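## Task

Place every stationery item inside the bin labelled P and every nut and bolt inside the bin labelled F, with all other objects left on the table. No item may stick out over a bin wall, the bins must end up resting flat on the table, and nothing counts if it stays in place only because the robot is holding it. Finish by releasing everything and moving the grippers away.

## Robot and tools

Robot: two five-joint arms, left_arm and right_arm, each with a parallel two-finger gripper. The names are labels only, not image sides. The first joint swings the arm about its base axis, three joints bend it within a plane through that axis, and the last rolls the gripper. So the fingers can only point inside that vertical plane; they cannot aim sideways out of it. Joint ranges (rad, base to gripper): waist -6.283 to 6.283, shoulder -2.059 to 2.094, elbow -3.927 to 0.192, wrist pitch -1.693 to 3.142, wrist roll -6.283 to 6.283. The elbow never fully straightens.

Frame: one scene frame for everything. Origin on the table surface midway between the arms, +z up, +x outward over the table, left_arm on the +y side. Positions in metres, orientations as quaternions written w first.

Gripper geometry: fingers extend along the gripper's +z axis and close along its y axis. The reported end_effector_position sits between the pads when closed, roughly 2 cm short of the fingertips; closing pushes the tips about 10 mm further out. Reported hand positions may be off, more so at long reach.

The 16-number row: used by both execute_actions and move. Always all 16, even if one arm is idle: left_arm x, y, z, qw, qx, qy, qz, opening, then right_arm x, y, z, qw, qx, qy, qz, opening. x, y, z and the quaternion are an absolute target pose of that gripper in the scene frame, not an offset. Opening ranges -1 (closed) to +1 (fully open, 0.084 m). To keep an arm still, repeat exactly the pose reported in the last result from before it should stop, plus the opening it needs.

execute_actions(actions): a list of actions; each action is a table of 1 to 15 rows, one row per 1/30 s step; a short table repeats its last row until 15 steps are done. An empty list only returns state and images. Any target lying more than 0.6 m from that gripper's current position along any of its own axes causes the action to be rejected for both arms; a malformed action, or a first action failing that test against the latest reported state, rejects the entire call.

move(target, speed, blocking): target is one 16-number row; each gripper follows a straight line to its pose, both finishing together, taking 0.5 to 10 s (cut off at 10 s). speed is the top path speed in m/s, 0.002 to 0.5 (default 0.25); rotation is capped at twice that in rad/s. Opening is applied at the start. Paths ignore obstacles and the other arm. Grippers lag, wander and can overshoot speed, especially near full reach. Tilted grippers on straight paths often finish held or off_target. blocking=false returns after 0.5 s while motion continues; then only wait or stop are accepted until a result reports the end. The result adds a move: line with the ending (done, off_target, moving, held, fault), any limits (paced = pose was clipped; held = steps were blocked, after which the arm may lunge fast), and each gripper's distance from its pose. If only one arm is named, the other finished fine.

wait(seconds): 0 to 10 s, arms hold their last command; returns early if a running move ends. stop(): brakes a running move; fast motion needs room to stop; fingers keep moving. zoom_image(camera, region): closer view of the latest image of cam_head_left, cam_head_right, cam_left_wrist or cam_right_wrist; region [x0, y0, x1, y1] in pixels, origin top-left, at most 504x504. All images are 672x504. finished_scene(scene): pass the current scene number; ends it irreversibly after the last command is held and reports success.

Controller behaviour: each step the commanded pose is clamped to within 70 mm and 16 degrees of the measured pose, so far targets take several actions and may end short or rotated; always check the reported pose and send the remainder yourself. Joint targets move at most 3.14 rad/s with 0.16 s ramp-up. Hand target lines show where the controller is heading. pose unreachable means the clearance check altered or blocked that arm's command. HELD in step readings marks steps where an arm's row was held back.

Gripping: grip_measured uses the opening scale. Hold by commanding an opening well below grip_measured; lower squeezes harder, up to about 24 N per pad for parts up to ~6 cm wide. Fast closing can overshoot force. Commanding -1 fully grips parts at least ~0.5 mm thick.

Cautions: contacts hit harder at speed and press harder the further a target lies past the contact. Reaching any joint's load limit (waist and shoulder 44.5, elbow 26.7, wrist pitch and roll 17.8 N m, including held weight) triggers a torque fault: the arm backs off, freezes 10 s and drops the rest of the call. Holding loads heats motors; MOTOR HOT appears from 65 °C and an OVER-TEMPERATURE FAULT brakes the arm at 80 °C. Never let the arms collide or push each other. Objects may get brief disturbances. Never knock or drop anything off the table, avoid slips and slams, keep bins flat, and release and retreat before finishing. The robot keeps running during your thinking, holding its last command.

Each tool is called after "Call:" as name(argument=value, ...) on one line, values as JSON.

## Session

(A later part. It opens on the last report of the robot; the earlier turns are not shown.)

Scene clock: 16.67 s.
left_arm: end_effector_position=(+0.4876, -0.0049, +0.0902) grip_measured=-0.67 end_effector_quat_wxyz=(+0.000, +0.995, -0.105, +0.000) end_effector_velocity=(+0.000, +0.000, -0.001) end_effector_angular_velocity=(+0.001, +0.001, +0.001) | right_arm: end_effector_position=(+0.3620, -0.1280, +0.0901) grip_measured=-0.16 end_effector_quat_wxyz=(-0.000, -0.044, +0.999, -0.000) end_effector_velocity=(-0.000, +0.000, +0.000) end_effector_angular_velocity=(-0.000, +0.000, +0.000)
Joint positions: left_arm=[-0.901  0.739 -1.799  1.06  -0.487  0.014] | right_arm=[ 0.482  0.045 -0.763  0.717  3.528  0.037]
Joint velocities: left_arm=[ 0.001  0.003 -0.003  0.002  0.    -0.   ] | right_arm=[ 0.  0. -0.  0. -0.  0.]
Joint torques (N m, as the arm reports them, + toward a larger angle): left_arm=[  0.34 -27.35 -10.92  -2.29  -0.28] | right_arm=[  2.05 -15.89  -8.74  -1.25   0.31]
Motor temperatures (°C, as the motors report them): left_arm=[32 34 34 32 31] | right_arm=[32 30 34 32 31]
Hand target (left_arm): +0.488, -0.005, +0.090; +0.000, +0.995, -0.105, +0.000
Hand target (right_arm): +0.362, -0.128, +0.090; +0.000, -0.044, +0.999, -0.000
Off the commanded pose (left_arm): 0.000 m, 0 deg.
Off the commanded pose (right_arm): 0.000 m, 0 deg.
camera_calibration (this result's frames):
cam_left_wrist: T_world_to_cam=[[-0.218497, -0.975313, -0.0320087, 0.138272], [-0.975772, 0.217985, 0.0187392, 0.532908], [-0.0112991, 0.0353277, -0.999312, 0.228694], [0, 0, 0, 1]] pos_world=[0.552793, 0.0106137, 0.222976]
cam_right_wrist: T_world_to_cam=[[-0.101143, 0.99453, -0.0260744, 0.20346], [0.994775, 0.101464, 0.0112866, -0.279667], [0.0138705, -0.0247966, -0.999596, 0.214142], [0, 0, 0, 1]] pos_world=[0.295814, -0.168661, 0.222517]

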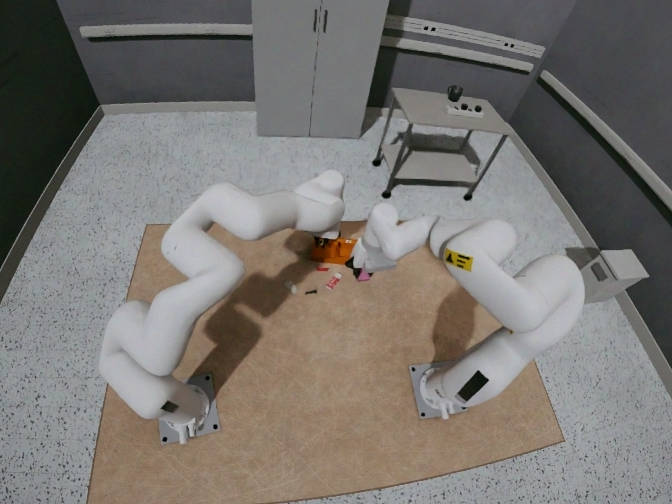

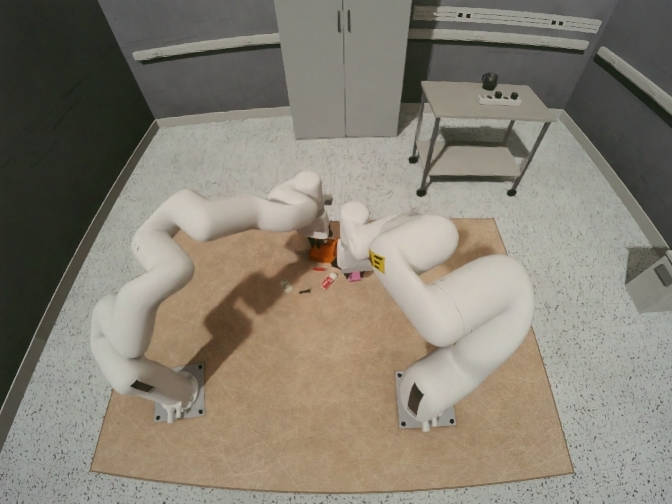

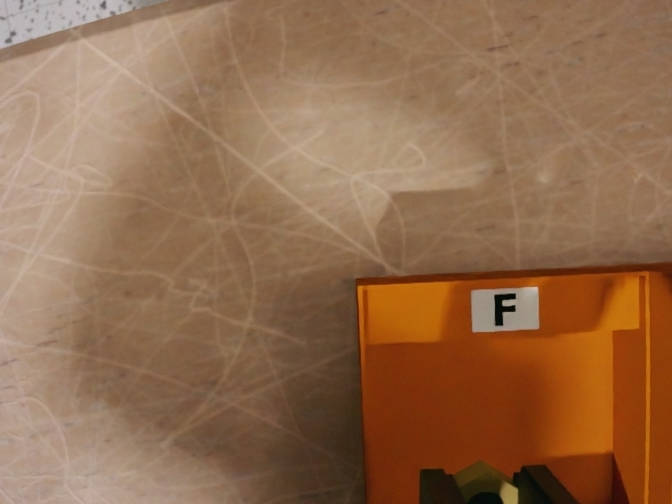

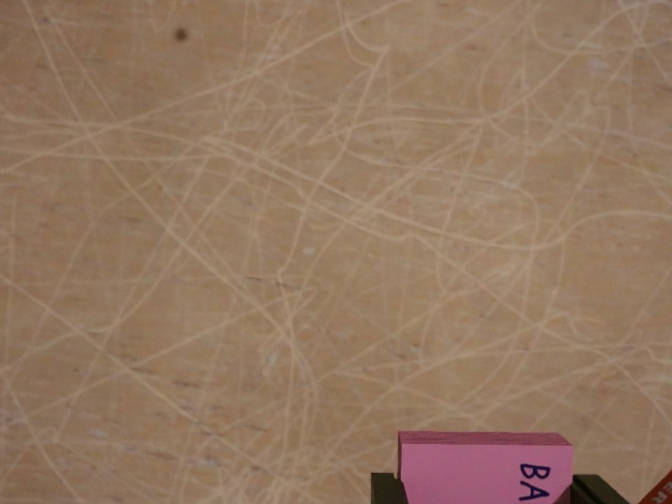

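Call:
move(target=[0.4875,-0.005,0.036,0,0.9945,-0.1045,0,-1, 0.362,-0.128,0.09,0,-0.0436,0.999,0,-1], speed=0.08)

Scene clock: 17.93 s.
left_arm: end_effector_position=(+0.4876, -0.0051, +0.0367) grip_measured=-0.67 end_effector_quat_wxyz=(+0.000, +0.995, -0.105, +0.000) end_effector_velocity=(-0.000, +0.000, -0.004) end_effector_angular_velocity=(+0.001, +0.001, -0.000) | right_arm: end_effector_position=(+0.3620, -0.1280, +0.0900) grip_measured=-0.16 end_effector_quat_wxyz=(+0.000, -0.044, +0.999, -0.000) end_effector_velocity=(-0.000, -0.000, -0.000) end_effector_angular_velocity=(-0.000, +0.000, -0.000)
Joint positions: left_arm=[-0.902  0.815 -1.769  0.953 -0.487  0.014] | right_arm=[ 0.482  0.046 -0.763  0.717  3.528  0.037]
Joint velocities: left_arm=[ 0.     0.008 -0.001 -0.005  0.     0.   ] | right_arm=[-0.    -0.     0.001  0.    -0.     0.   ]
Joint torques (N m, as the arm reports them, + toward a larger angle): left_arm=[  0.35 -27.97 -10.71  -2.29  -0.29] | right_arm=[  2.09 -16.36  -8.81  -1.29   0.36]
Motor temperatures (°C, as the motors report them): left_arm=[32 34 34 32 31] | right_arm=[32 30 34 32 31]
Hand target (left_arm): +0.488, -0.005, +0.036; +0.000, +0.995, -0.105, -0.000
Hand target (right_arm): +0.362, -0.128, +0.090; +0.000, -0.044, +0.999, -0.000
Off the commanded pose (left_arm): 0.001 m, 0 deg.
Off the commanded pose (right_arm): 0.000 m, 0 deg.
move: done
camera_calibration (this result's frames):
cam_left_wrist: T_world_to_cam=[[-0.218482, -0.975321, -0.0318429, 0.136346], [-0.975779, 0.217983, 0.0184175, 0.534054], [-0.0110218, 0.0350955, -0.999323, 0.175067], [0, 0, 0, 1]] pos_world=[0.552838, 0.0104217, 0.169454]
cam_right_wrist: T_world_to_cam=[[-0.101141, 0.994531, -0.0260612, 0.203451], [0.994775, 0.101462, 0.0113204, -0.279673], [0.0139027, -0.0247801, -0.999596, 0.214012], [0, 0, 0, 1]] pos_world=[0.295814, -0.168659, 0.222394]

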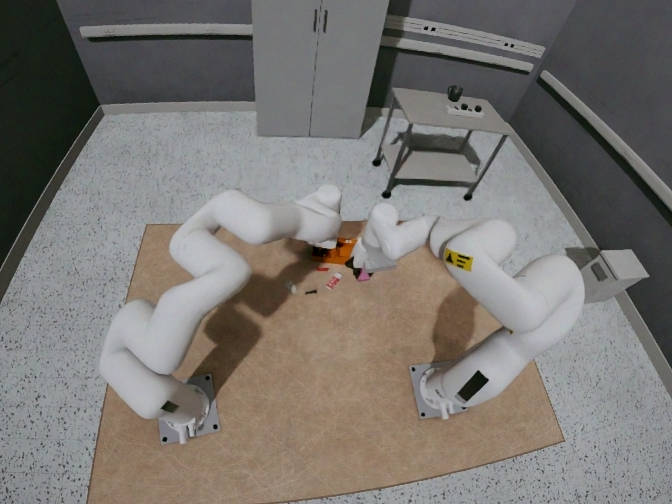

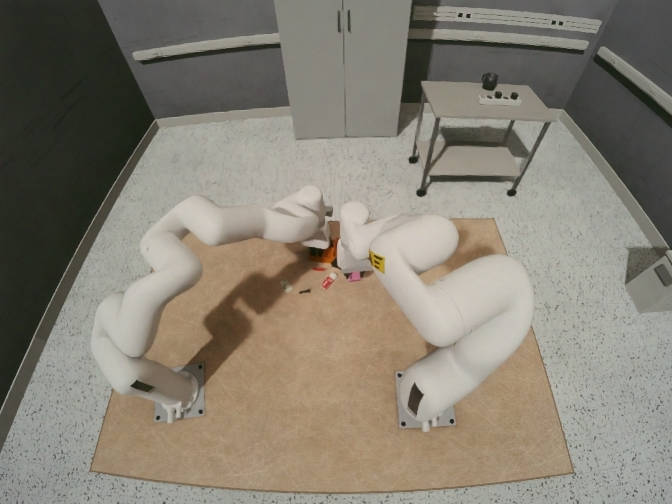

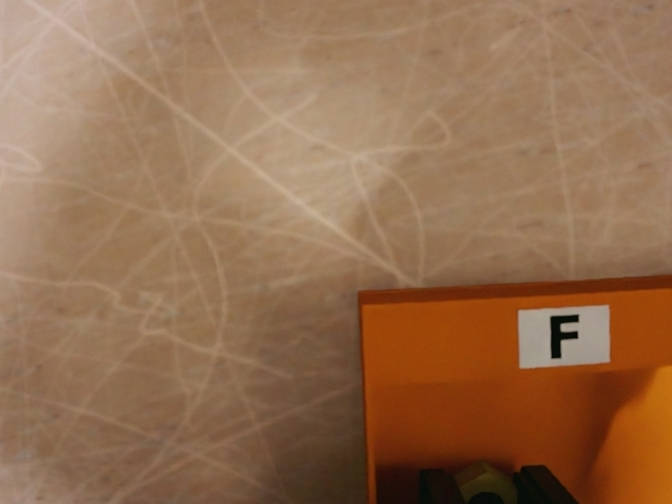

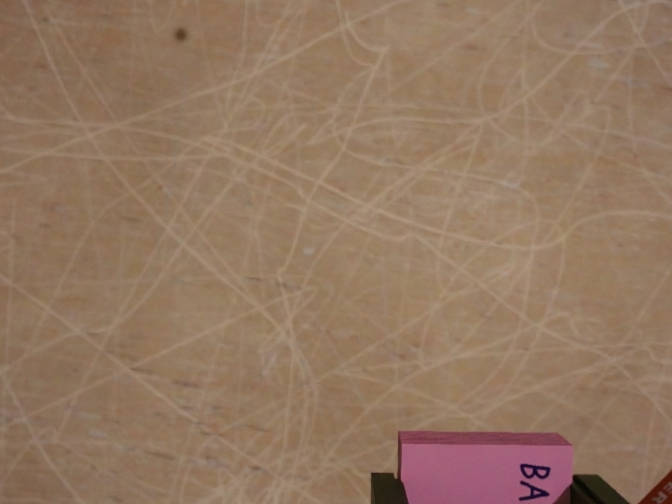

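Call:
execute_actions(actions=[[[0.4875,-0.007,0.034,0,0.9945,-0.1045,0,-1, 0.362,-0.128,0.09,0,-0.0436,0.999,0,-1],[0.4875,-0.008,0.033,0,0.9945,-0.1045,0,-1, 0.362,-0.128,0.09,0,-0.0436,0.999,0,-1],[0.4875,-0.008,0.033,0,0.9945,-0.1045,0,-1, 0.362,-0.128,0.09,0,-0.0436,0.999,0,-1],[0.4875,-0.008,0.033,0,0.9945,-0.1045,0,-1, 0.362,-0.128,0.09,0,-0.0436,0.999,0,-1],[0.4875,-0.008,0.033,0,0.9945,-0.1045,0,-1, 0.362,-0.128,0.09,0,-0.0436,0.999,0,-1],[0.4875,-0.008,0.033,0,0.9945,-0.1045,0,-1, 0.362,-0.128,0.09,0,-0.0436,0.999,0,-1],[0.4875,-0.008,0.033,0,0.9945,-0.1045,0,-1, 0.362,-0.128,0.09,0,-0.0436,0.999,0,-1],[0.4875,-0.008,0.033,0,0.9945,-0.1045,0,-0.45, 0.362,-0.128,0.09,0,-0.0436,0.999,0,-1]],[[0.4875,-0.008,0.033,0,0.9945,-0.1045,0,-0.45, 0.362,-0.128,0.09,0,-0.0436,0.999,0,-1]]])

Scene clock: 19.13 s.
left_arm: end_effector_position=(+0.4875, -0.0080, +0.0330) grip_measured=-0.47 end_effector_quat_wxyz=(+0.000, +0.995, -0.105, +0.000) end_effector_velocity=(+0.000, -0.000, +0.001) end_effector_angular_velocity=(-0.001, -0.001, -0.000) | right_arm: end_effector_position=(+0.3620, -0.1280, +0.0900) grip_measured=-0.16 end_effector_quat_wxyz=(+0.000, -0.044, +0.999, -0.000) end_effector_velocity=(-0.000, -0.000, -0.001) end_effector_angular_velocity=(-0.001, +0.001, +0.000)
Joint positions: left_arm=[-0.905  0.829 -1.781  0.952 -0.491  0.024] | right_arm=[ 0.482  0.046 -0.763  0.717  3.528  0.037]
Joint velocities: left_arm=[-0.001 -0.001  0.    -0.    -0.     0.   ] | right_arm=[ 0.     0.001  0.001 -0.     0.    -0.   ]
Joint torques (N m, as the arm reports them, + toward a larger angle): left_arm=[  0.28 -28.33 -10.49  -2.21  -0.2 ] | right_arm=[  2.27 -16.25  -8.41  -1.08   0.41]
Motor temperatures (°C, as the motors report them): left_arm=[32 34 35 32 31] | right_arm=[32 30 34 32 31]
Hand target (left_arm): +0.488, -0.008, +0.033; +0.000, +0.995, -0.105, -0.000
Hand target (right_arm): +0.362, -0.128, +0.090; +0.000, -0.044, +0.999, -0.000
Off the commanded pose (left_arm): 0.000 m, 0 deg.
Off the commanded pose (right_arm): 0.000 m, 0 deg.
Step readings (end_effector_position; steps 1 to 15: 1st action; 16 to 30: 2nd action):
0: left_arm (+0.4876, -0.0051, +0.0362) | right_arm (+0.3620, -0.1280, +0.0900)
1: left_arm (+0.4876, -0.0051, +0.0361) | right_arm (+0.3620, -0.1280, +0.0900)
2: left_arm (+0.4876, -0.0052, +0.0361) | right_arm (+0.3620, -0.1280, +0.0900)
4: left_arm (+0.4877, -0.0059, +0.0355) | right_arm (+0.3620, -0.1280, +0.0900)
8: left_arm (+0.4873, -0.0072, +0.0336) | right_arm (+0.3620, -0.1280, +0.0900)
15: left_arm (+0.4876, -0.0079, +0.0332) | right_arm (+0.3620, -0.1280, +0.0900)
16: left_arm (+0.4876, -0.0080, +0.0332) | right_arm (+0.3620, -0.1280, +0.0900)
17: left_arm (+0.4876, -0.0080, +0.0331) | right_arm (+0.3620, -0.1280, +0.0900)
19: left_arm (+0.4875, -0.0080, +0.0331) | right_arm (+0.3620, -0.1280, +0.0900)
23: left_arm (+0.4875, -0.0080, +0.0330) | right_arm (+0.3620, -0.1280, +0.0900)
30: end_effector_position above
camera_calibration (this result's frames):
cam_left_wrist: T_world_to_cam=[[-0.218494, -0.97531, -0.0320935, 0.1334], [-0.975771, 0.217975, 0.0189038, 0.534598], [-0.0114415, 0.0354463, -0.999306, 0.171719], [0, 0, 0, 1]] pos_world=[0.552757, 0.00749051, 0.165775]
cam_right_wrist: T_world_to_cam=[[-0.101141, 0.994531, -0.0260615, 0.203451], [0.994775, 0.101463, 0.0113198, -0.279673], [0.0139022, -0.0247804, -0.999596, 0.214012], [0, 0, 0, 1]] pos_world=[0.295814, -0.168659, 0.222393]

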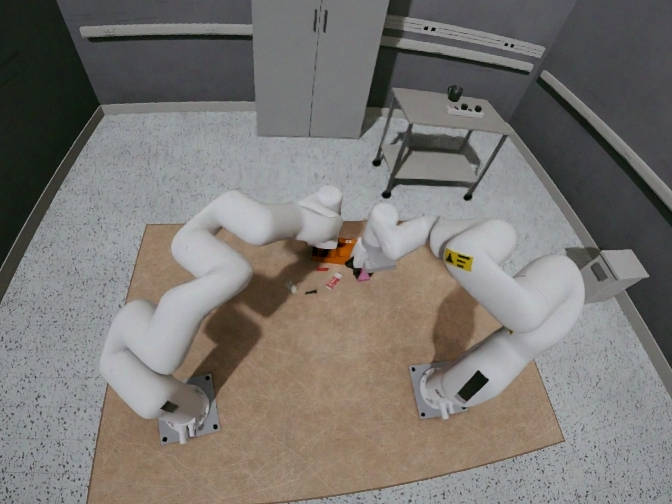

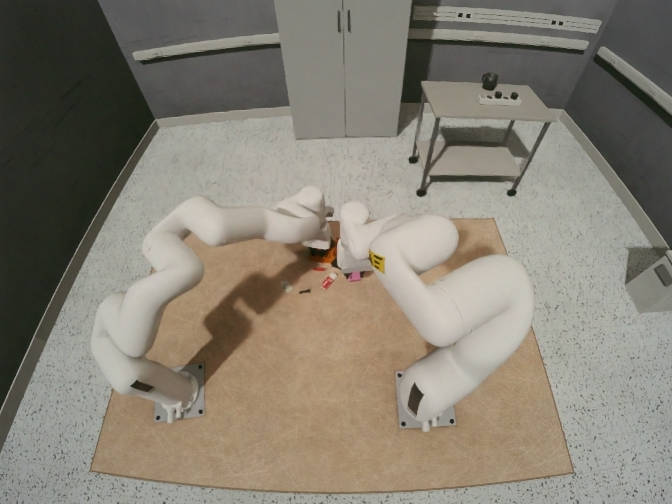

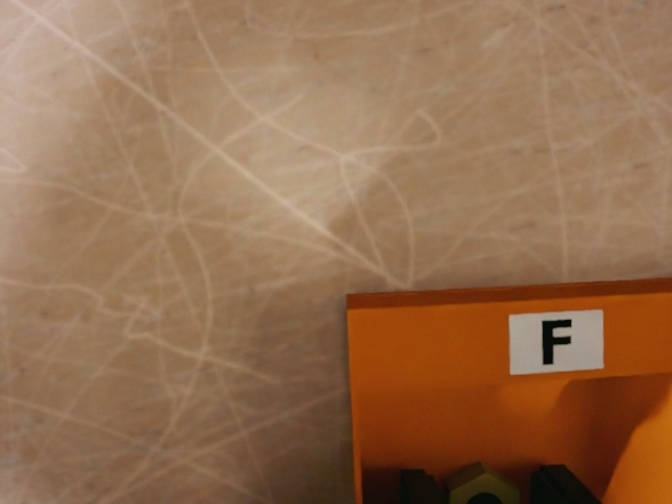

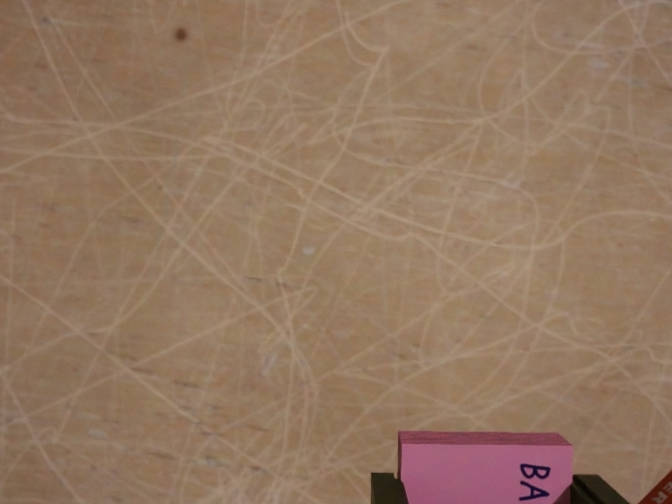

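Call:
move(target=[0.4875,-0.008,0.085,0,0.9945,-0.1045,0,-0.45, 0.362,-0.128,0.09,0,-0.0436,0.999,0,-1], speed=0.15)

Call:
move(target=[0.333,0.032,0.09,0,0.7071,0.7071,0,-0.3, 0.463,-0.182,0.09,0,0.0958,0.9954,0,-1], speed=0.4)

Scene clock: 20.47 s.
left_arm: end_effector_position=(+0.4873, -0.0079, +0.0843) grip_measured=-0.47 end_effector_quat_wxyz=(-0.000, +0.995, -0.105, -0.000) end_effector_velocity=(+0.001, -0.000, +0.006) end_effector_angular_velocity=(-0.003, -0.003, +0.001) | right_arm: end_effector_position=(+0.3620, -0.1280, +0.0900) grip_measured=-0.16 end_effector_quat_wxyz=(+0.000, -0.044, +0.999, -0.000) end_effector_velocity=(+0.000, +0.000, +0.000) end_effector_angular_velocity=(+0.000, -0.001, +0.001)
Joint positions: left_arm=[-0.905  0.754 -1.808  1.054 -0.491  0.024] | right_arm=[ 0.482  0.046 -0.763  0.717  3.528  0.037]
Joint velocities: left_arm=[ 0.    -0.008 -0.004  0.007 -0.    -0.   ] | right_arm=[ 0.001 -0.    -0.001  0.    -0.    -0.   ]
Joint torques (N m, as the arm reports them, + toward a larger angle): left_arm=[  0.32 -27.7  -10.92  -2.08  -0.16] | right_arm=[  1.84 -16.32  -8.97  -1.24   0.19]
Motor temperatures (°C, as the motors report them): left_arm=[32 34 35 32 31] | right_arm=[32 30 34 32 31]
Hand target (left_arm): +0.487, -0.008, +0.085; +0.000, +0.995, -0.105, +0.000
Hand target (right_arm): +0.362, -0.128, +0.090; +0.000, -0.044, +0.999, -0.000
Off the commanded pose (left_arm): 0.001 m, 0 deg.
Off the commanded pose (right_arm): 0.000 m, 0 deg.
move: done
camera_calibration (this result's frames):
cam_left_wrist: T_world_to_cam=[[-0.218514, -0.975297, -0.0323678, 0.135173], [-0.975761, 0.217973, 0.0194313, 0.533388], [-0.011896, 0.0358292, -0.999287, 0.223186], [0, 0, 0, 1]] pos_world=[0.552652, 0.00757327, 0.217038]
cam_right_wrist: T_world_to_cam=[[-0.101141, 0.994531, -0.0260615, 0.203451], [0.994775, 0.101462, 0.0113198, -0.279673], [0.0139022, -0.0247804, -0.999596, 0.214012], [0, 0, 0, 1]] pos_world=[0.295814, -0.168659, 0.222393]

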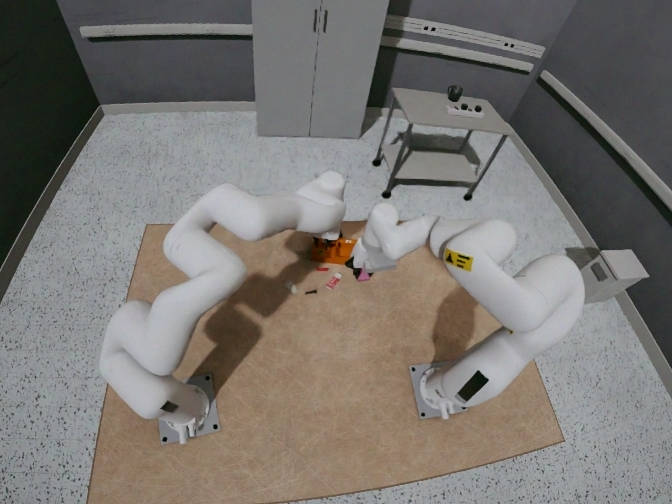

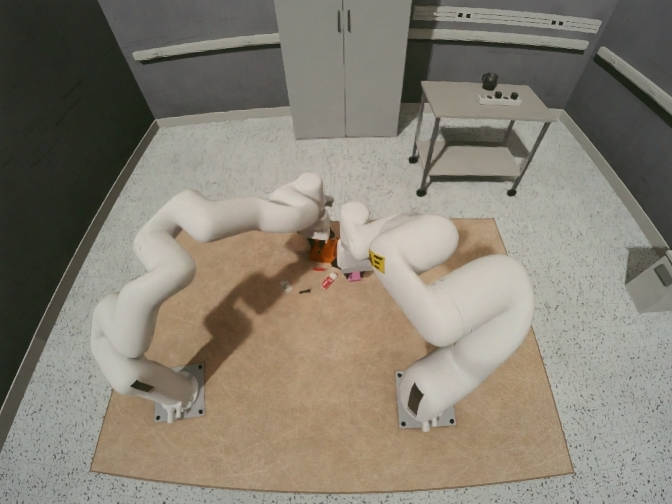

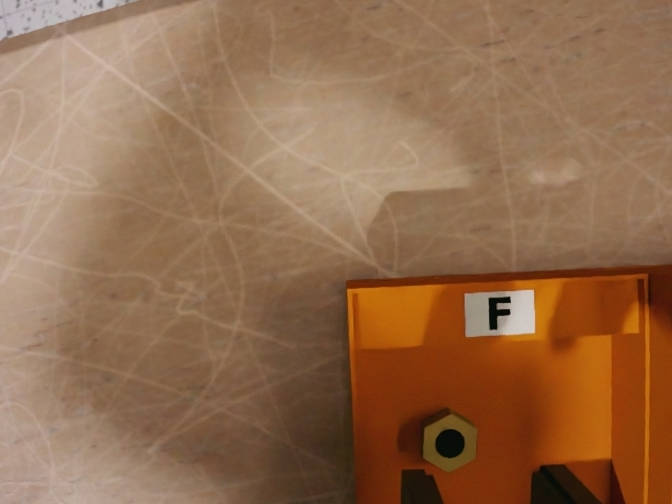

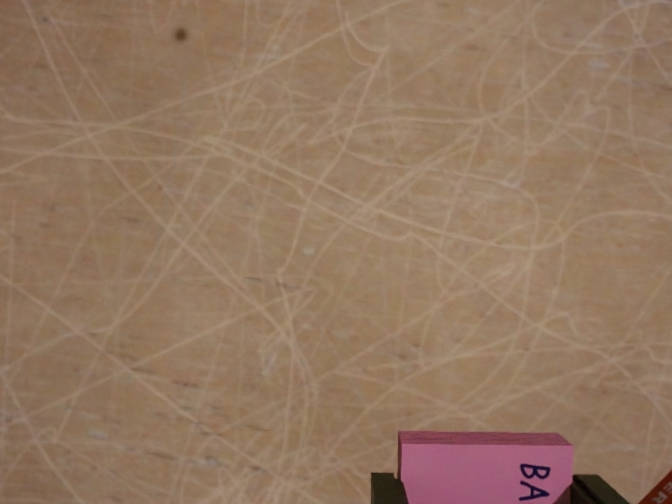

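Scene clock: 23.40 s.
left_arm: end_effector_position=(+0.3330, +0.0318, +0.0898) grip_measured=-0.32 end_effector_quat_wxyz=(-0.000, +0.708, +0.707, +0.000) end_effector_velocity=(-0.002, -0.000, +0.000) end_effector_angular_velocity=(-0.002, -0.002, +0.011) | right_arm: end_effector_position=(+0.4629, -0.1821, +0.0899) grip_measured=-0.16 end_effector_quat_wxyz=(-0.000, +0.096, +0.995, -0.000) end_effector_velocity=(+0.001, -0.001, +0.000) end_effector_angular_velocity=(+0.000, -0.000, -0.002)
Joint positions: left_arm=[-1.042  0.286 -1.084  0.799 -2.406  0.03 ] | right_arm=[ 0.293  0.265 -1.055  0.79   3.617  0.037]
Joint velocities: left_arm=[-0.002 -0.006  0.008 -0.006 -0.014  0.   ] | right_arm=[-0.002  0.002 -0.003  0.001  0.001 -0.   ]
Joint torques (N m, as the arm reports them, + toward a larger angle): left_arm=[  0.49 -20.13 -10.    -2.14  -0.21] | right_arm=[  1.78 -19.97  -8.86  -1.29   0.38]
Motor temperatures (°C, as the motors report them): left_arm=[32 34 35 32 31] | right_arm=[32 30 34 32 31]
Hand target (left_arm): +0.333, +0.032, +0.090; +0.000, +0.707, +0.707, -0.000
Hand target (right_arm): +0.463, -0.182, +0.090; -0.000, +0.096, +0.995, -0.000
Off the commanded pose (left_arm): 0.000 m, 0 deg.
Off the commanded pose (right_arm): 0.000 m, 0 deg.
move: done
camera_calibration (this result's frames):
cam_left_wrist: T_world_to_cam=[[0.999396, -0.0123671, -0.0324622, -0.295904], [-0.0117694, -0.999759, 0.0185384, 0.0918704], [-0.0326836, -0.0181452, -0.999301, 0.234034], [0, 0, 0, 1]] pos_world=[0.304455, 0.0924354, 0.222561]
cam_right_wrist: T_world_to_cam=[[0.176595, 0.983938, -0.0260715, 0.136936], [0.984262, -0.176354, 0.0112997, -0.420243], [0.00652041, -0.0276567, -0.999596, 0.214029], [0, 0, 0, 1]] pos_world=[0.388051, -0.202929, 0.222262]

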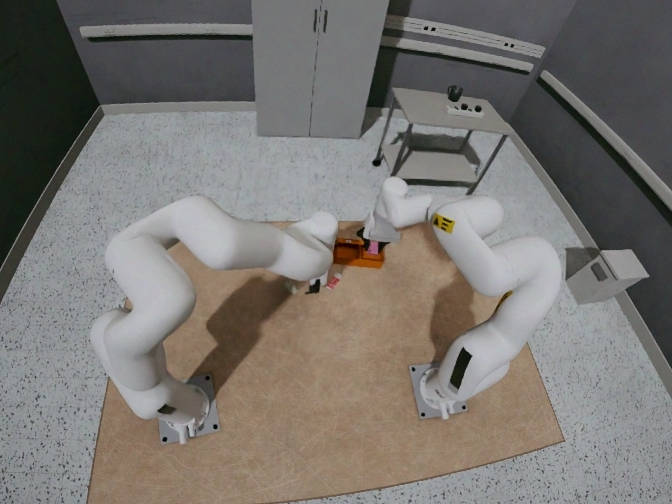

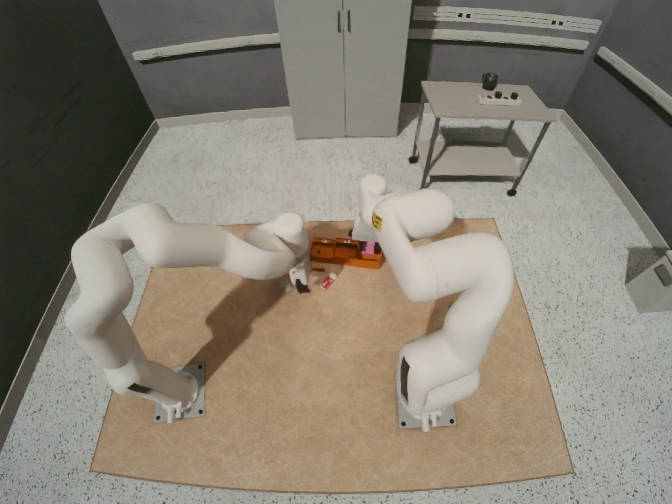

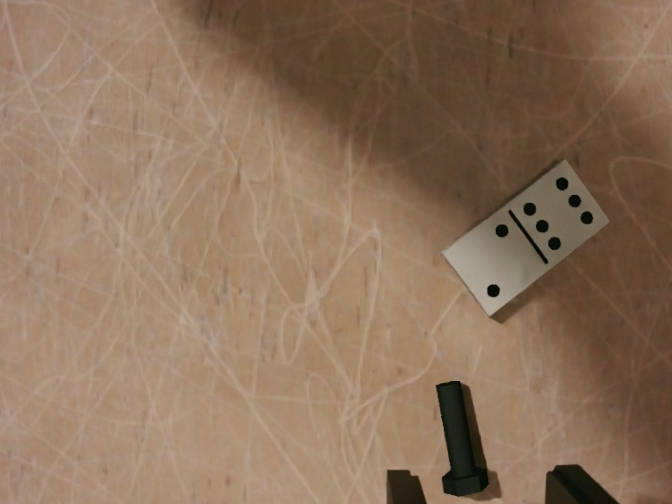

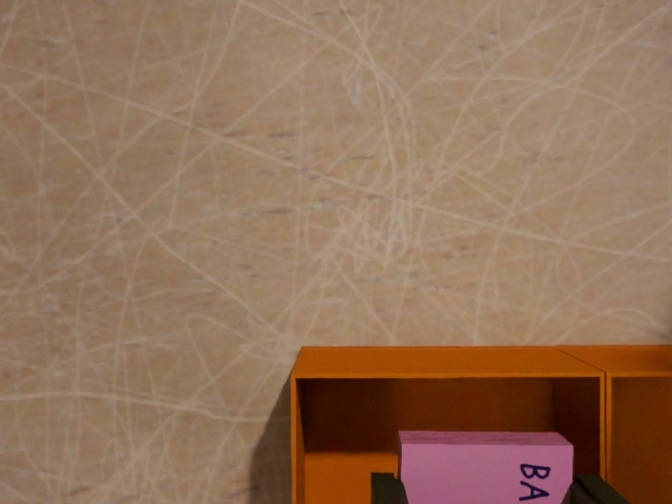

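Call:
move(target=[0.339,0.034,0.06,0,0.643,0.766,0,-0.3, 0.4725,-0.182,0.088,0,0.0958,0.9954,0,-1], speed=0.15)

Scene clock: 24.93 s.
left_arm: end_effector_position=(+0.3390, +0.0339, +0.0604) grip_measured=-0.32 end_effector_quat_wxyz=(+0.000, +0.644, +0.765, -0.000) end_effector_velocity=(+0.001, +0.000, -0.003) end_effector_angular_velocity=(+0.000, +0.000, +0.016) | right_arm: end_effector_position=(+0.4724, -0.1820, +0.0880) grip_measured=-0.16 end_effector_quat_wxyz=(+0.000, +0.096, +0.995, -0.000) end_effector_velocity=(+0.001, +0.000, +0.000) end_effector_angular_velocity=(+0.000, -0.001, +0.000)
Joint positions: left_arm=[-1.03   0.349 -1.076  0.727 -2.568  0.03 ] | right_arm=[ 0.288  0.296 -1.092  0.796  3.612  0.037]
Joint velocities: left_arm=[ 0.002  0.008 -0.    -0.007 -0.014  0.   ] | right_arm=[-0.     0.002 -0.004  0.001 -0.    -0.   ]
Joint torques (N m, as the arm reports them, + toward a larger angle): left_arm=[  0.38 -20.38  -9.42  -2.16  -0.23] | right_arm=[  1.8  -20.58  -8.71  -1.16   0.29]
Motor temperatures (°C, as the motors report them): left_arm=[32 34 35 32 31] | right_arm=[32 30 34 32 31]
Hand target (left_arm): +0.339, +0.034, +0.060; -0.000, +0.643, +0.766, -0.000
Hand target (right_arm): +0.472, -0.182, +0.088; +0.000, +0.096, +0.995, -0.000
Off the commanded pose (left_arm): 0.000 m, 0 deg.
Off the commanded pose (right_arm): 0.000 m, 0 deg.
move: done
camera_calibration (this result's frames):
cam_left_wrist: T_world_to_cam=[[0.986493, 0.160647, -0.032005, -0.304311], [0.161303, -0.986721, 0.0190791, 0.0354185], [-0.028515, -0.0239839, -0.999306, 0.203726], [0, 0, 0, 1]] pos_world=[0.300297, 0.0887209, 0.19317]
cam_right_wrist: T_world_to_cam=[[0.176775, 0.983906, -0.0260534, 0.135056], [0.984229, -0.176533, 0.0113364, -0.429604], [0.00655466, -0.0276465, -0.999596, 0.21209], [0, 0, 0, 1]] pos_world=[0.397565, -0.202858, 0.220394]

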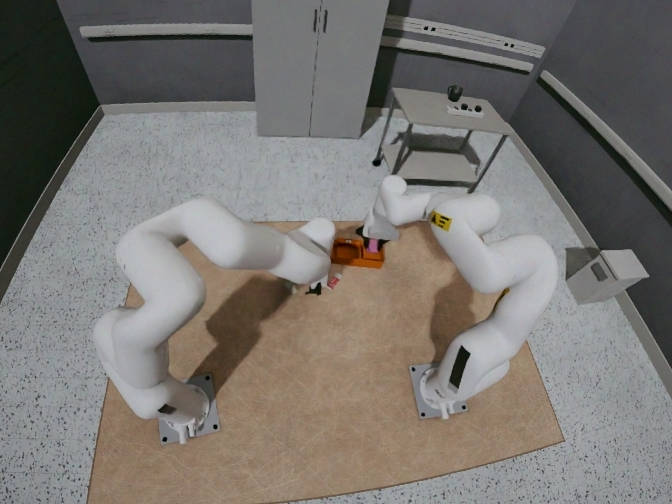

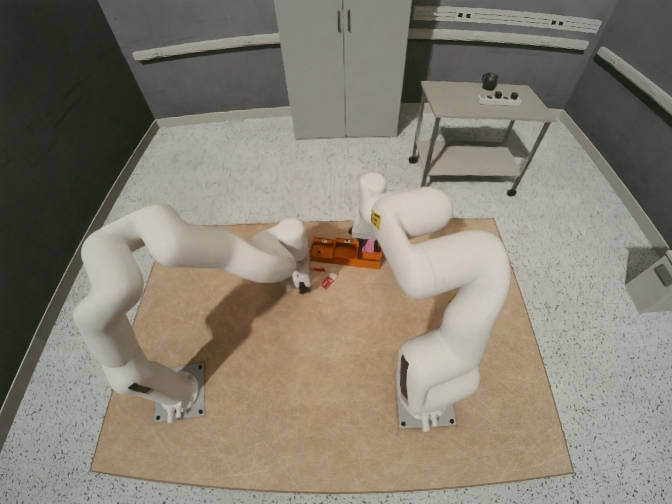

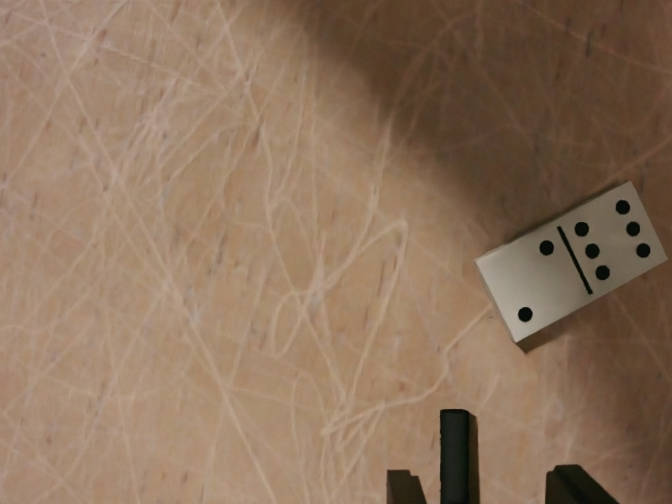

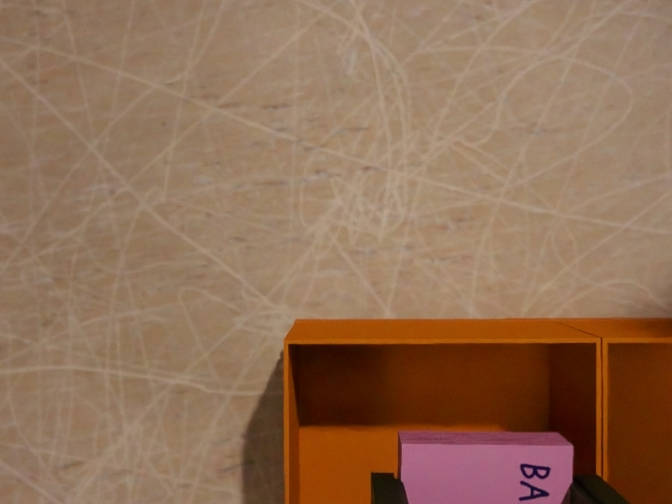

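Call:
move(target=[0.3387,0.036,0.025,0,0.643,0.766,0,-0.3, 0.4724,-0.182,0.036,0,0.0958,0.9954,0,-1], speed=0.08)

Scene clock: 26.30 s.
left_arm: end_effector_position=(+0.3388, +0.0359, +0.0252) grip_measured=-0.32 end_effector_quat_wxyz=(+0.000, +0.643, +0.766, -0.000) end_effector_velocity=(+0.000, +0.000, -0.000) end_effector_angular_velocity=(-0.001, -0.000, +0.001) | right_arm: end_effector_position=(+0.4737, -0.1820, +0.0372) grip_measured=-0.15 end_effector_quat_wxyz=(+0.002, +0.096, +0.995, +0.001) end_effector_velocity=(-0.001, +0.001, -0.004) end_effector_angular_velocity=(-0.001, +0.004, +0.002)
Joint positions: left_arm=[-1.028  0.42  -1.06   0.64  -2.568  0.03 ] | right_arm=[ 0.287  0.399 -1.07   0.668  3.612  0.038]
Joint velocities: left_arm=[ 0.001  0.001  0.    -0.002 -0.    -0.   ] | right_arm=[ 0.002  0.007  0.001 -0.004 -0.     0.   ]
Joint torques (N m, as the arm reports them, + toward a larger angle): left_arm=[  0.25 -20.74  -8.86  -2.04  -0.29] | right_arm=[  5.4  -12.44  -4.26  -0.11   0.39]
Motor temperatures (°C, as the motors report them): left_arm=[32 34 35 32 31] | right_arm=[32 30 34 32 31]
Hand target (left_arm): +0.339, +0.036, +0.025; -0.000, +0.643, +0.766, -0.000
Hand target (right_arm): +0.472, -0.182, +0.036; +0.000, +0.096, +0.995, -0.000
Off the commanded pose (left_arm): 0.000 m, 0 deg.
Off the commanded pose (right_arm): 0.002 m, 0 deg.
move: done
camera_calibration (this result's frames):
cam_left_wrist: T_world_to_cam=[[0.986217, 0.162333, -0.0320007, -0.305497], [0.162989, -0.986443, 0.0190855, 0.0375218], [-0.0284687, -0.0240382, -0.999306, 0.168561], [0, 0, 0, 1]] pos_world=[0.299969, 0.0906572, 0.157952]
cam_right_wrist: T_world_to_cam=[[0.177505, 0.983816, -0.0244719, 0.13309], [0.984069, -0.177188, 0.0145574, -0.430443], [0.00998563, -0.026666, -0.999595, 0.159871], [0, 0, 0, 1]] pos_world=[0.398365, -0.202943, 0.169329]

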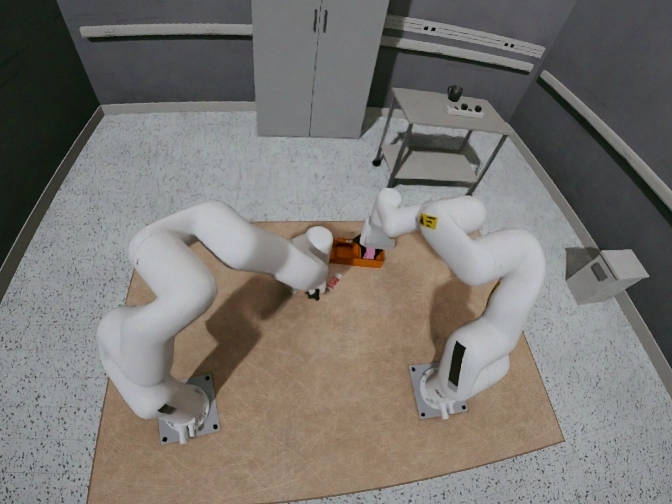

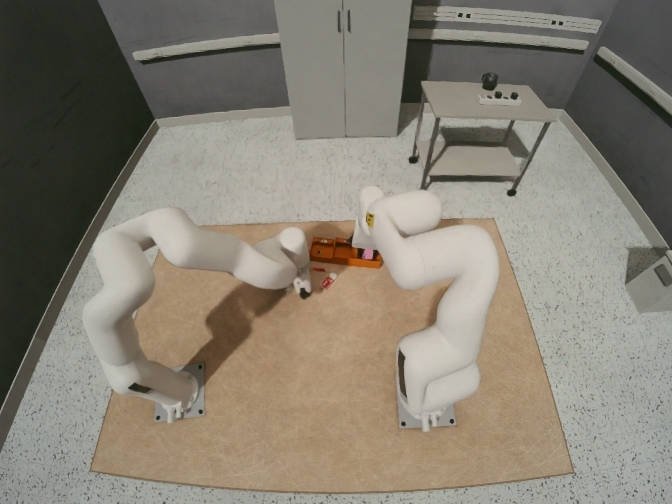

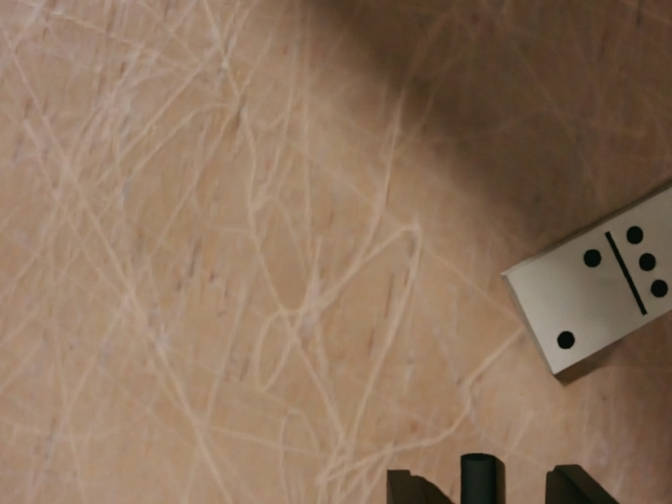

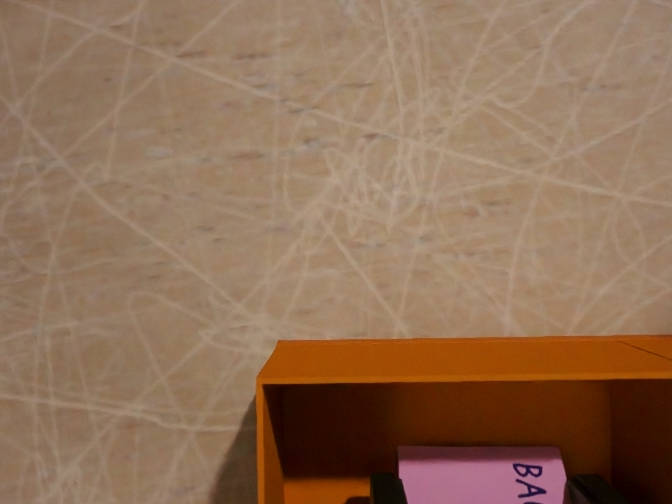

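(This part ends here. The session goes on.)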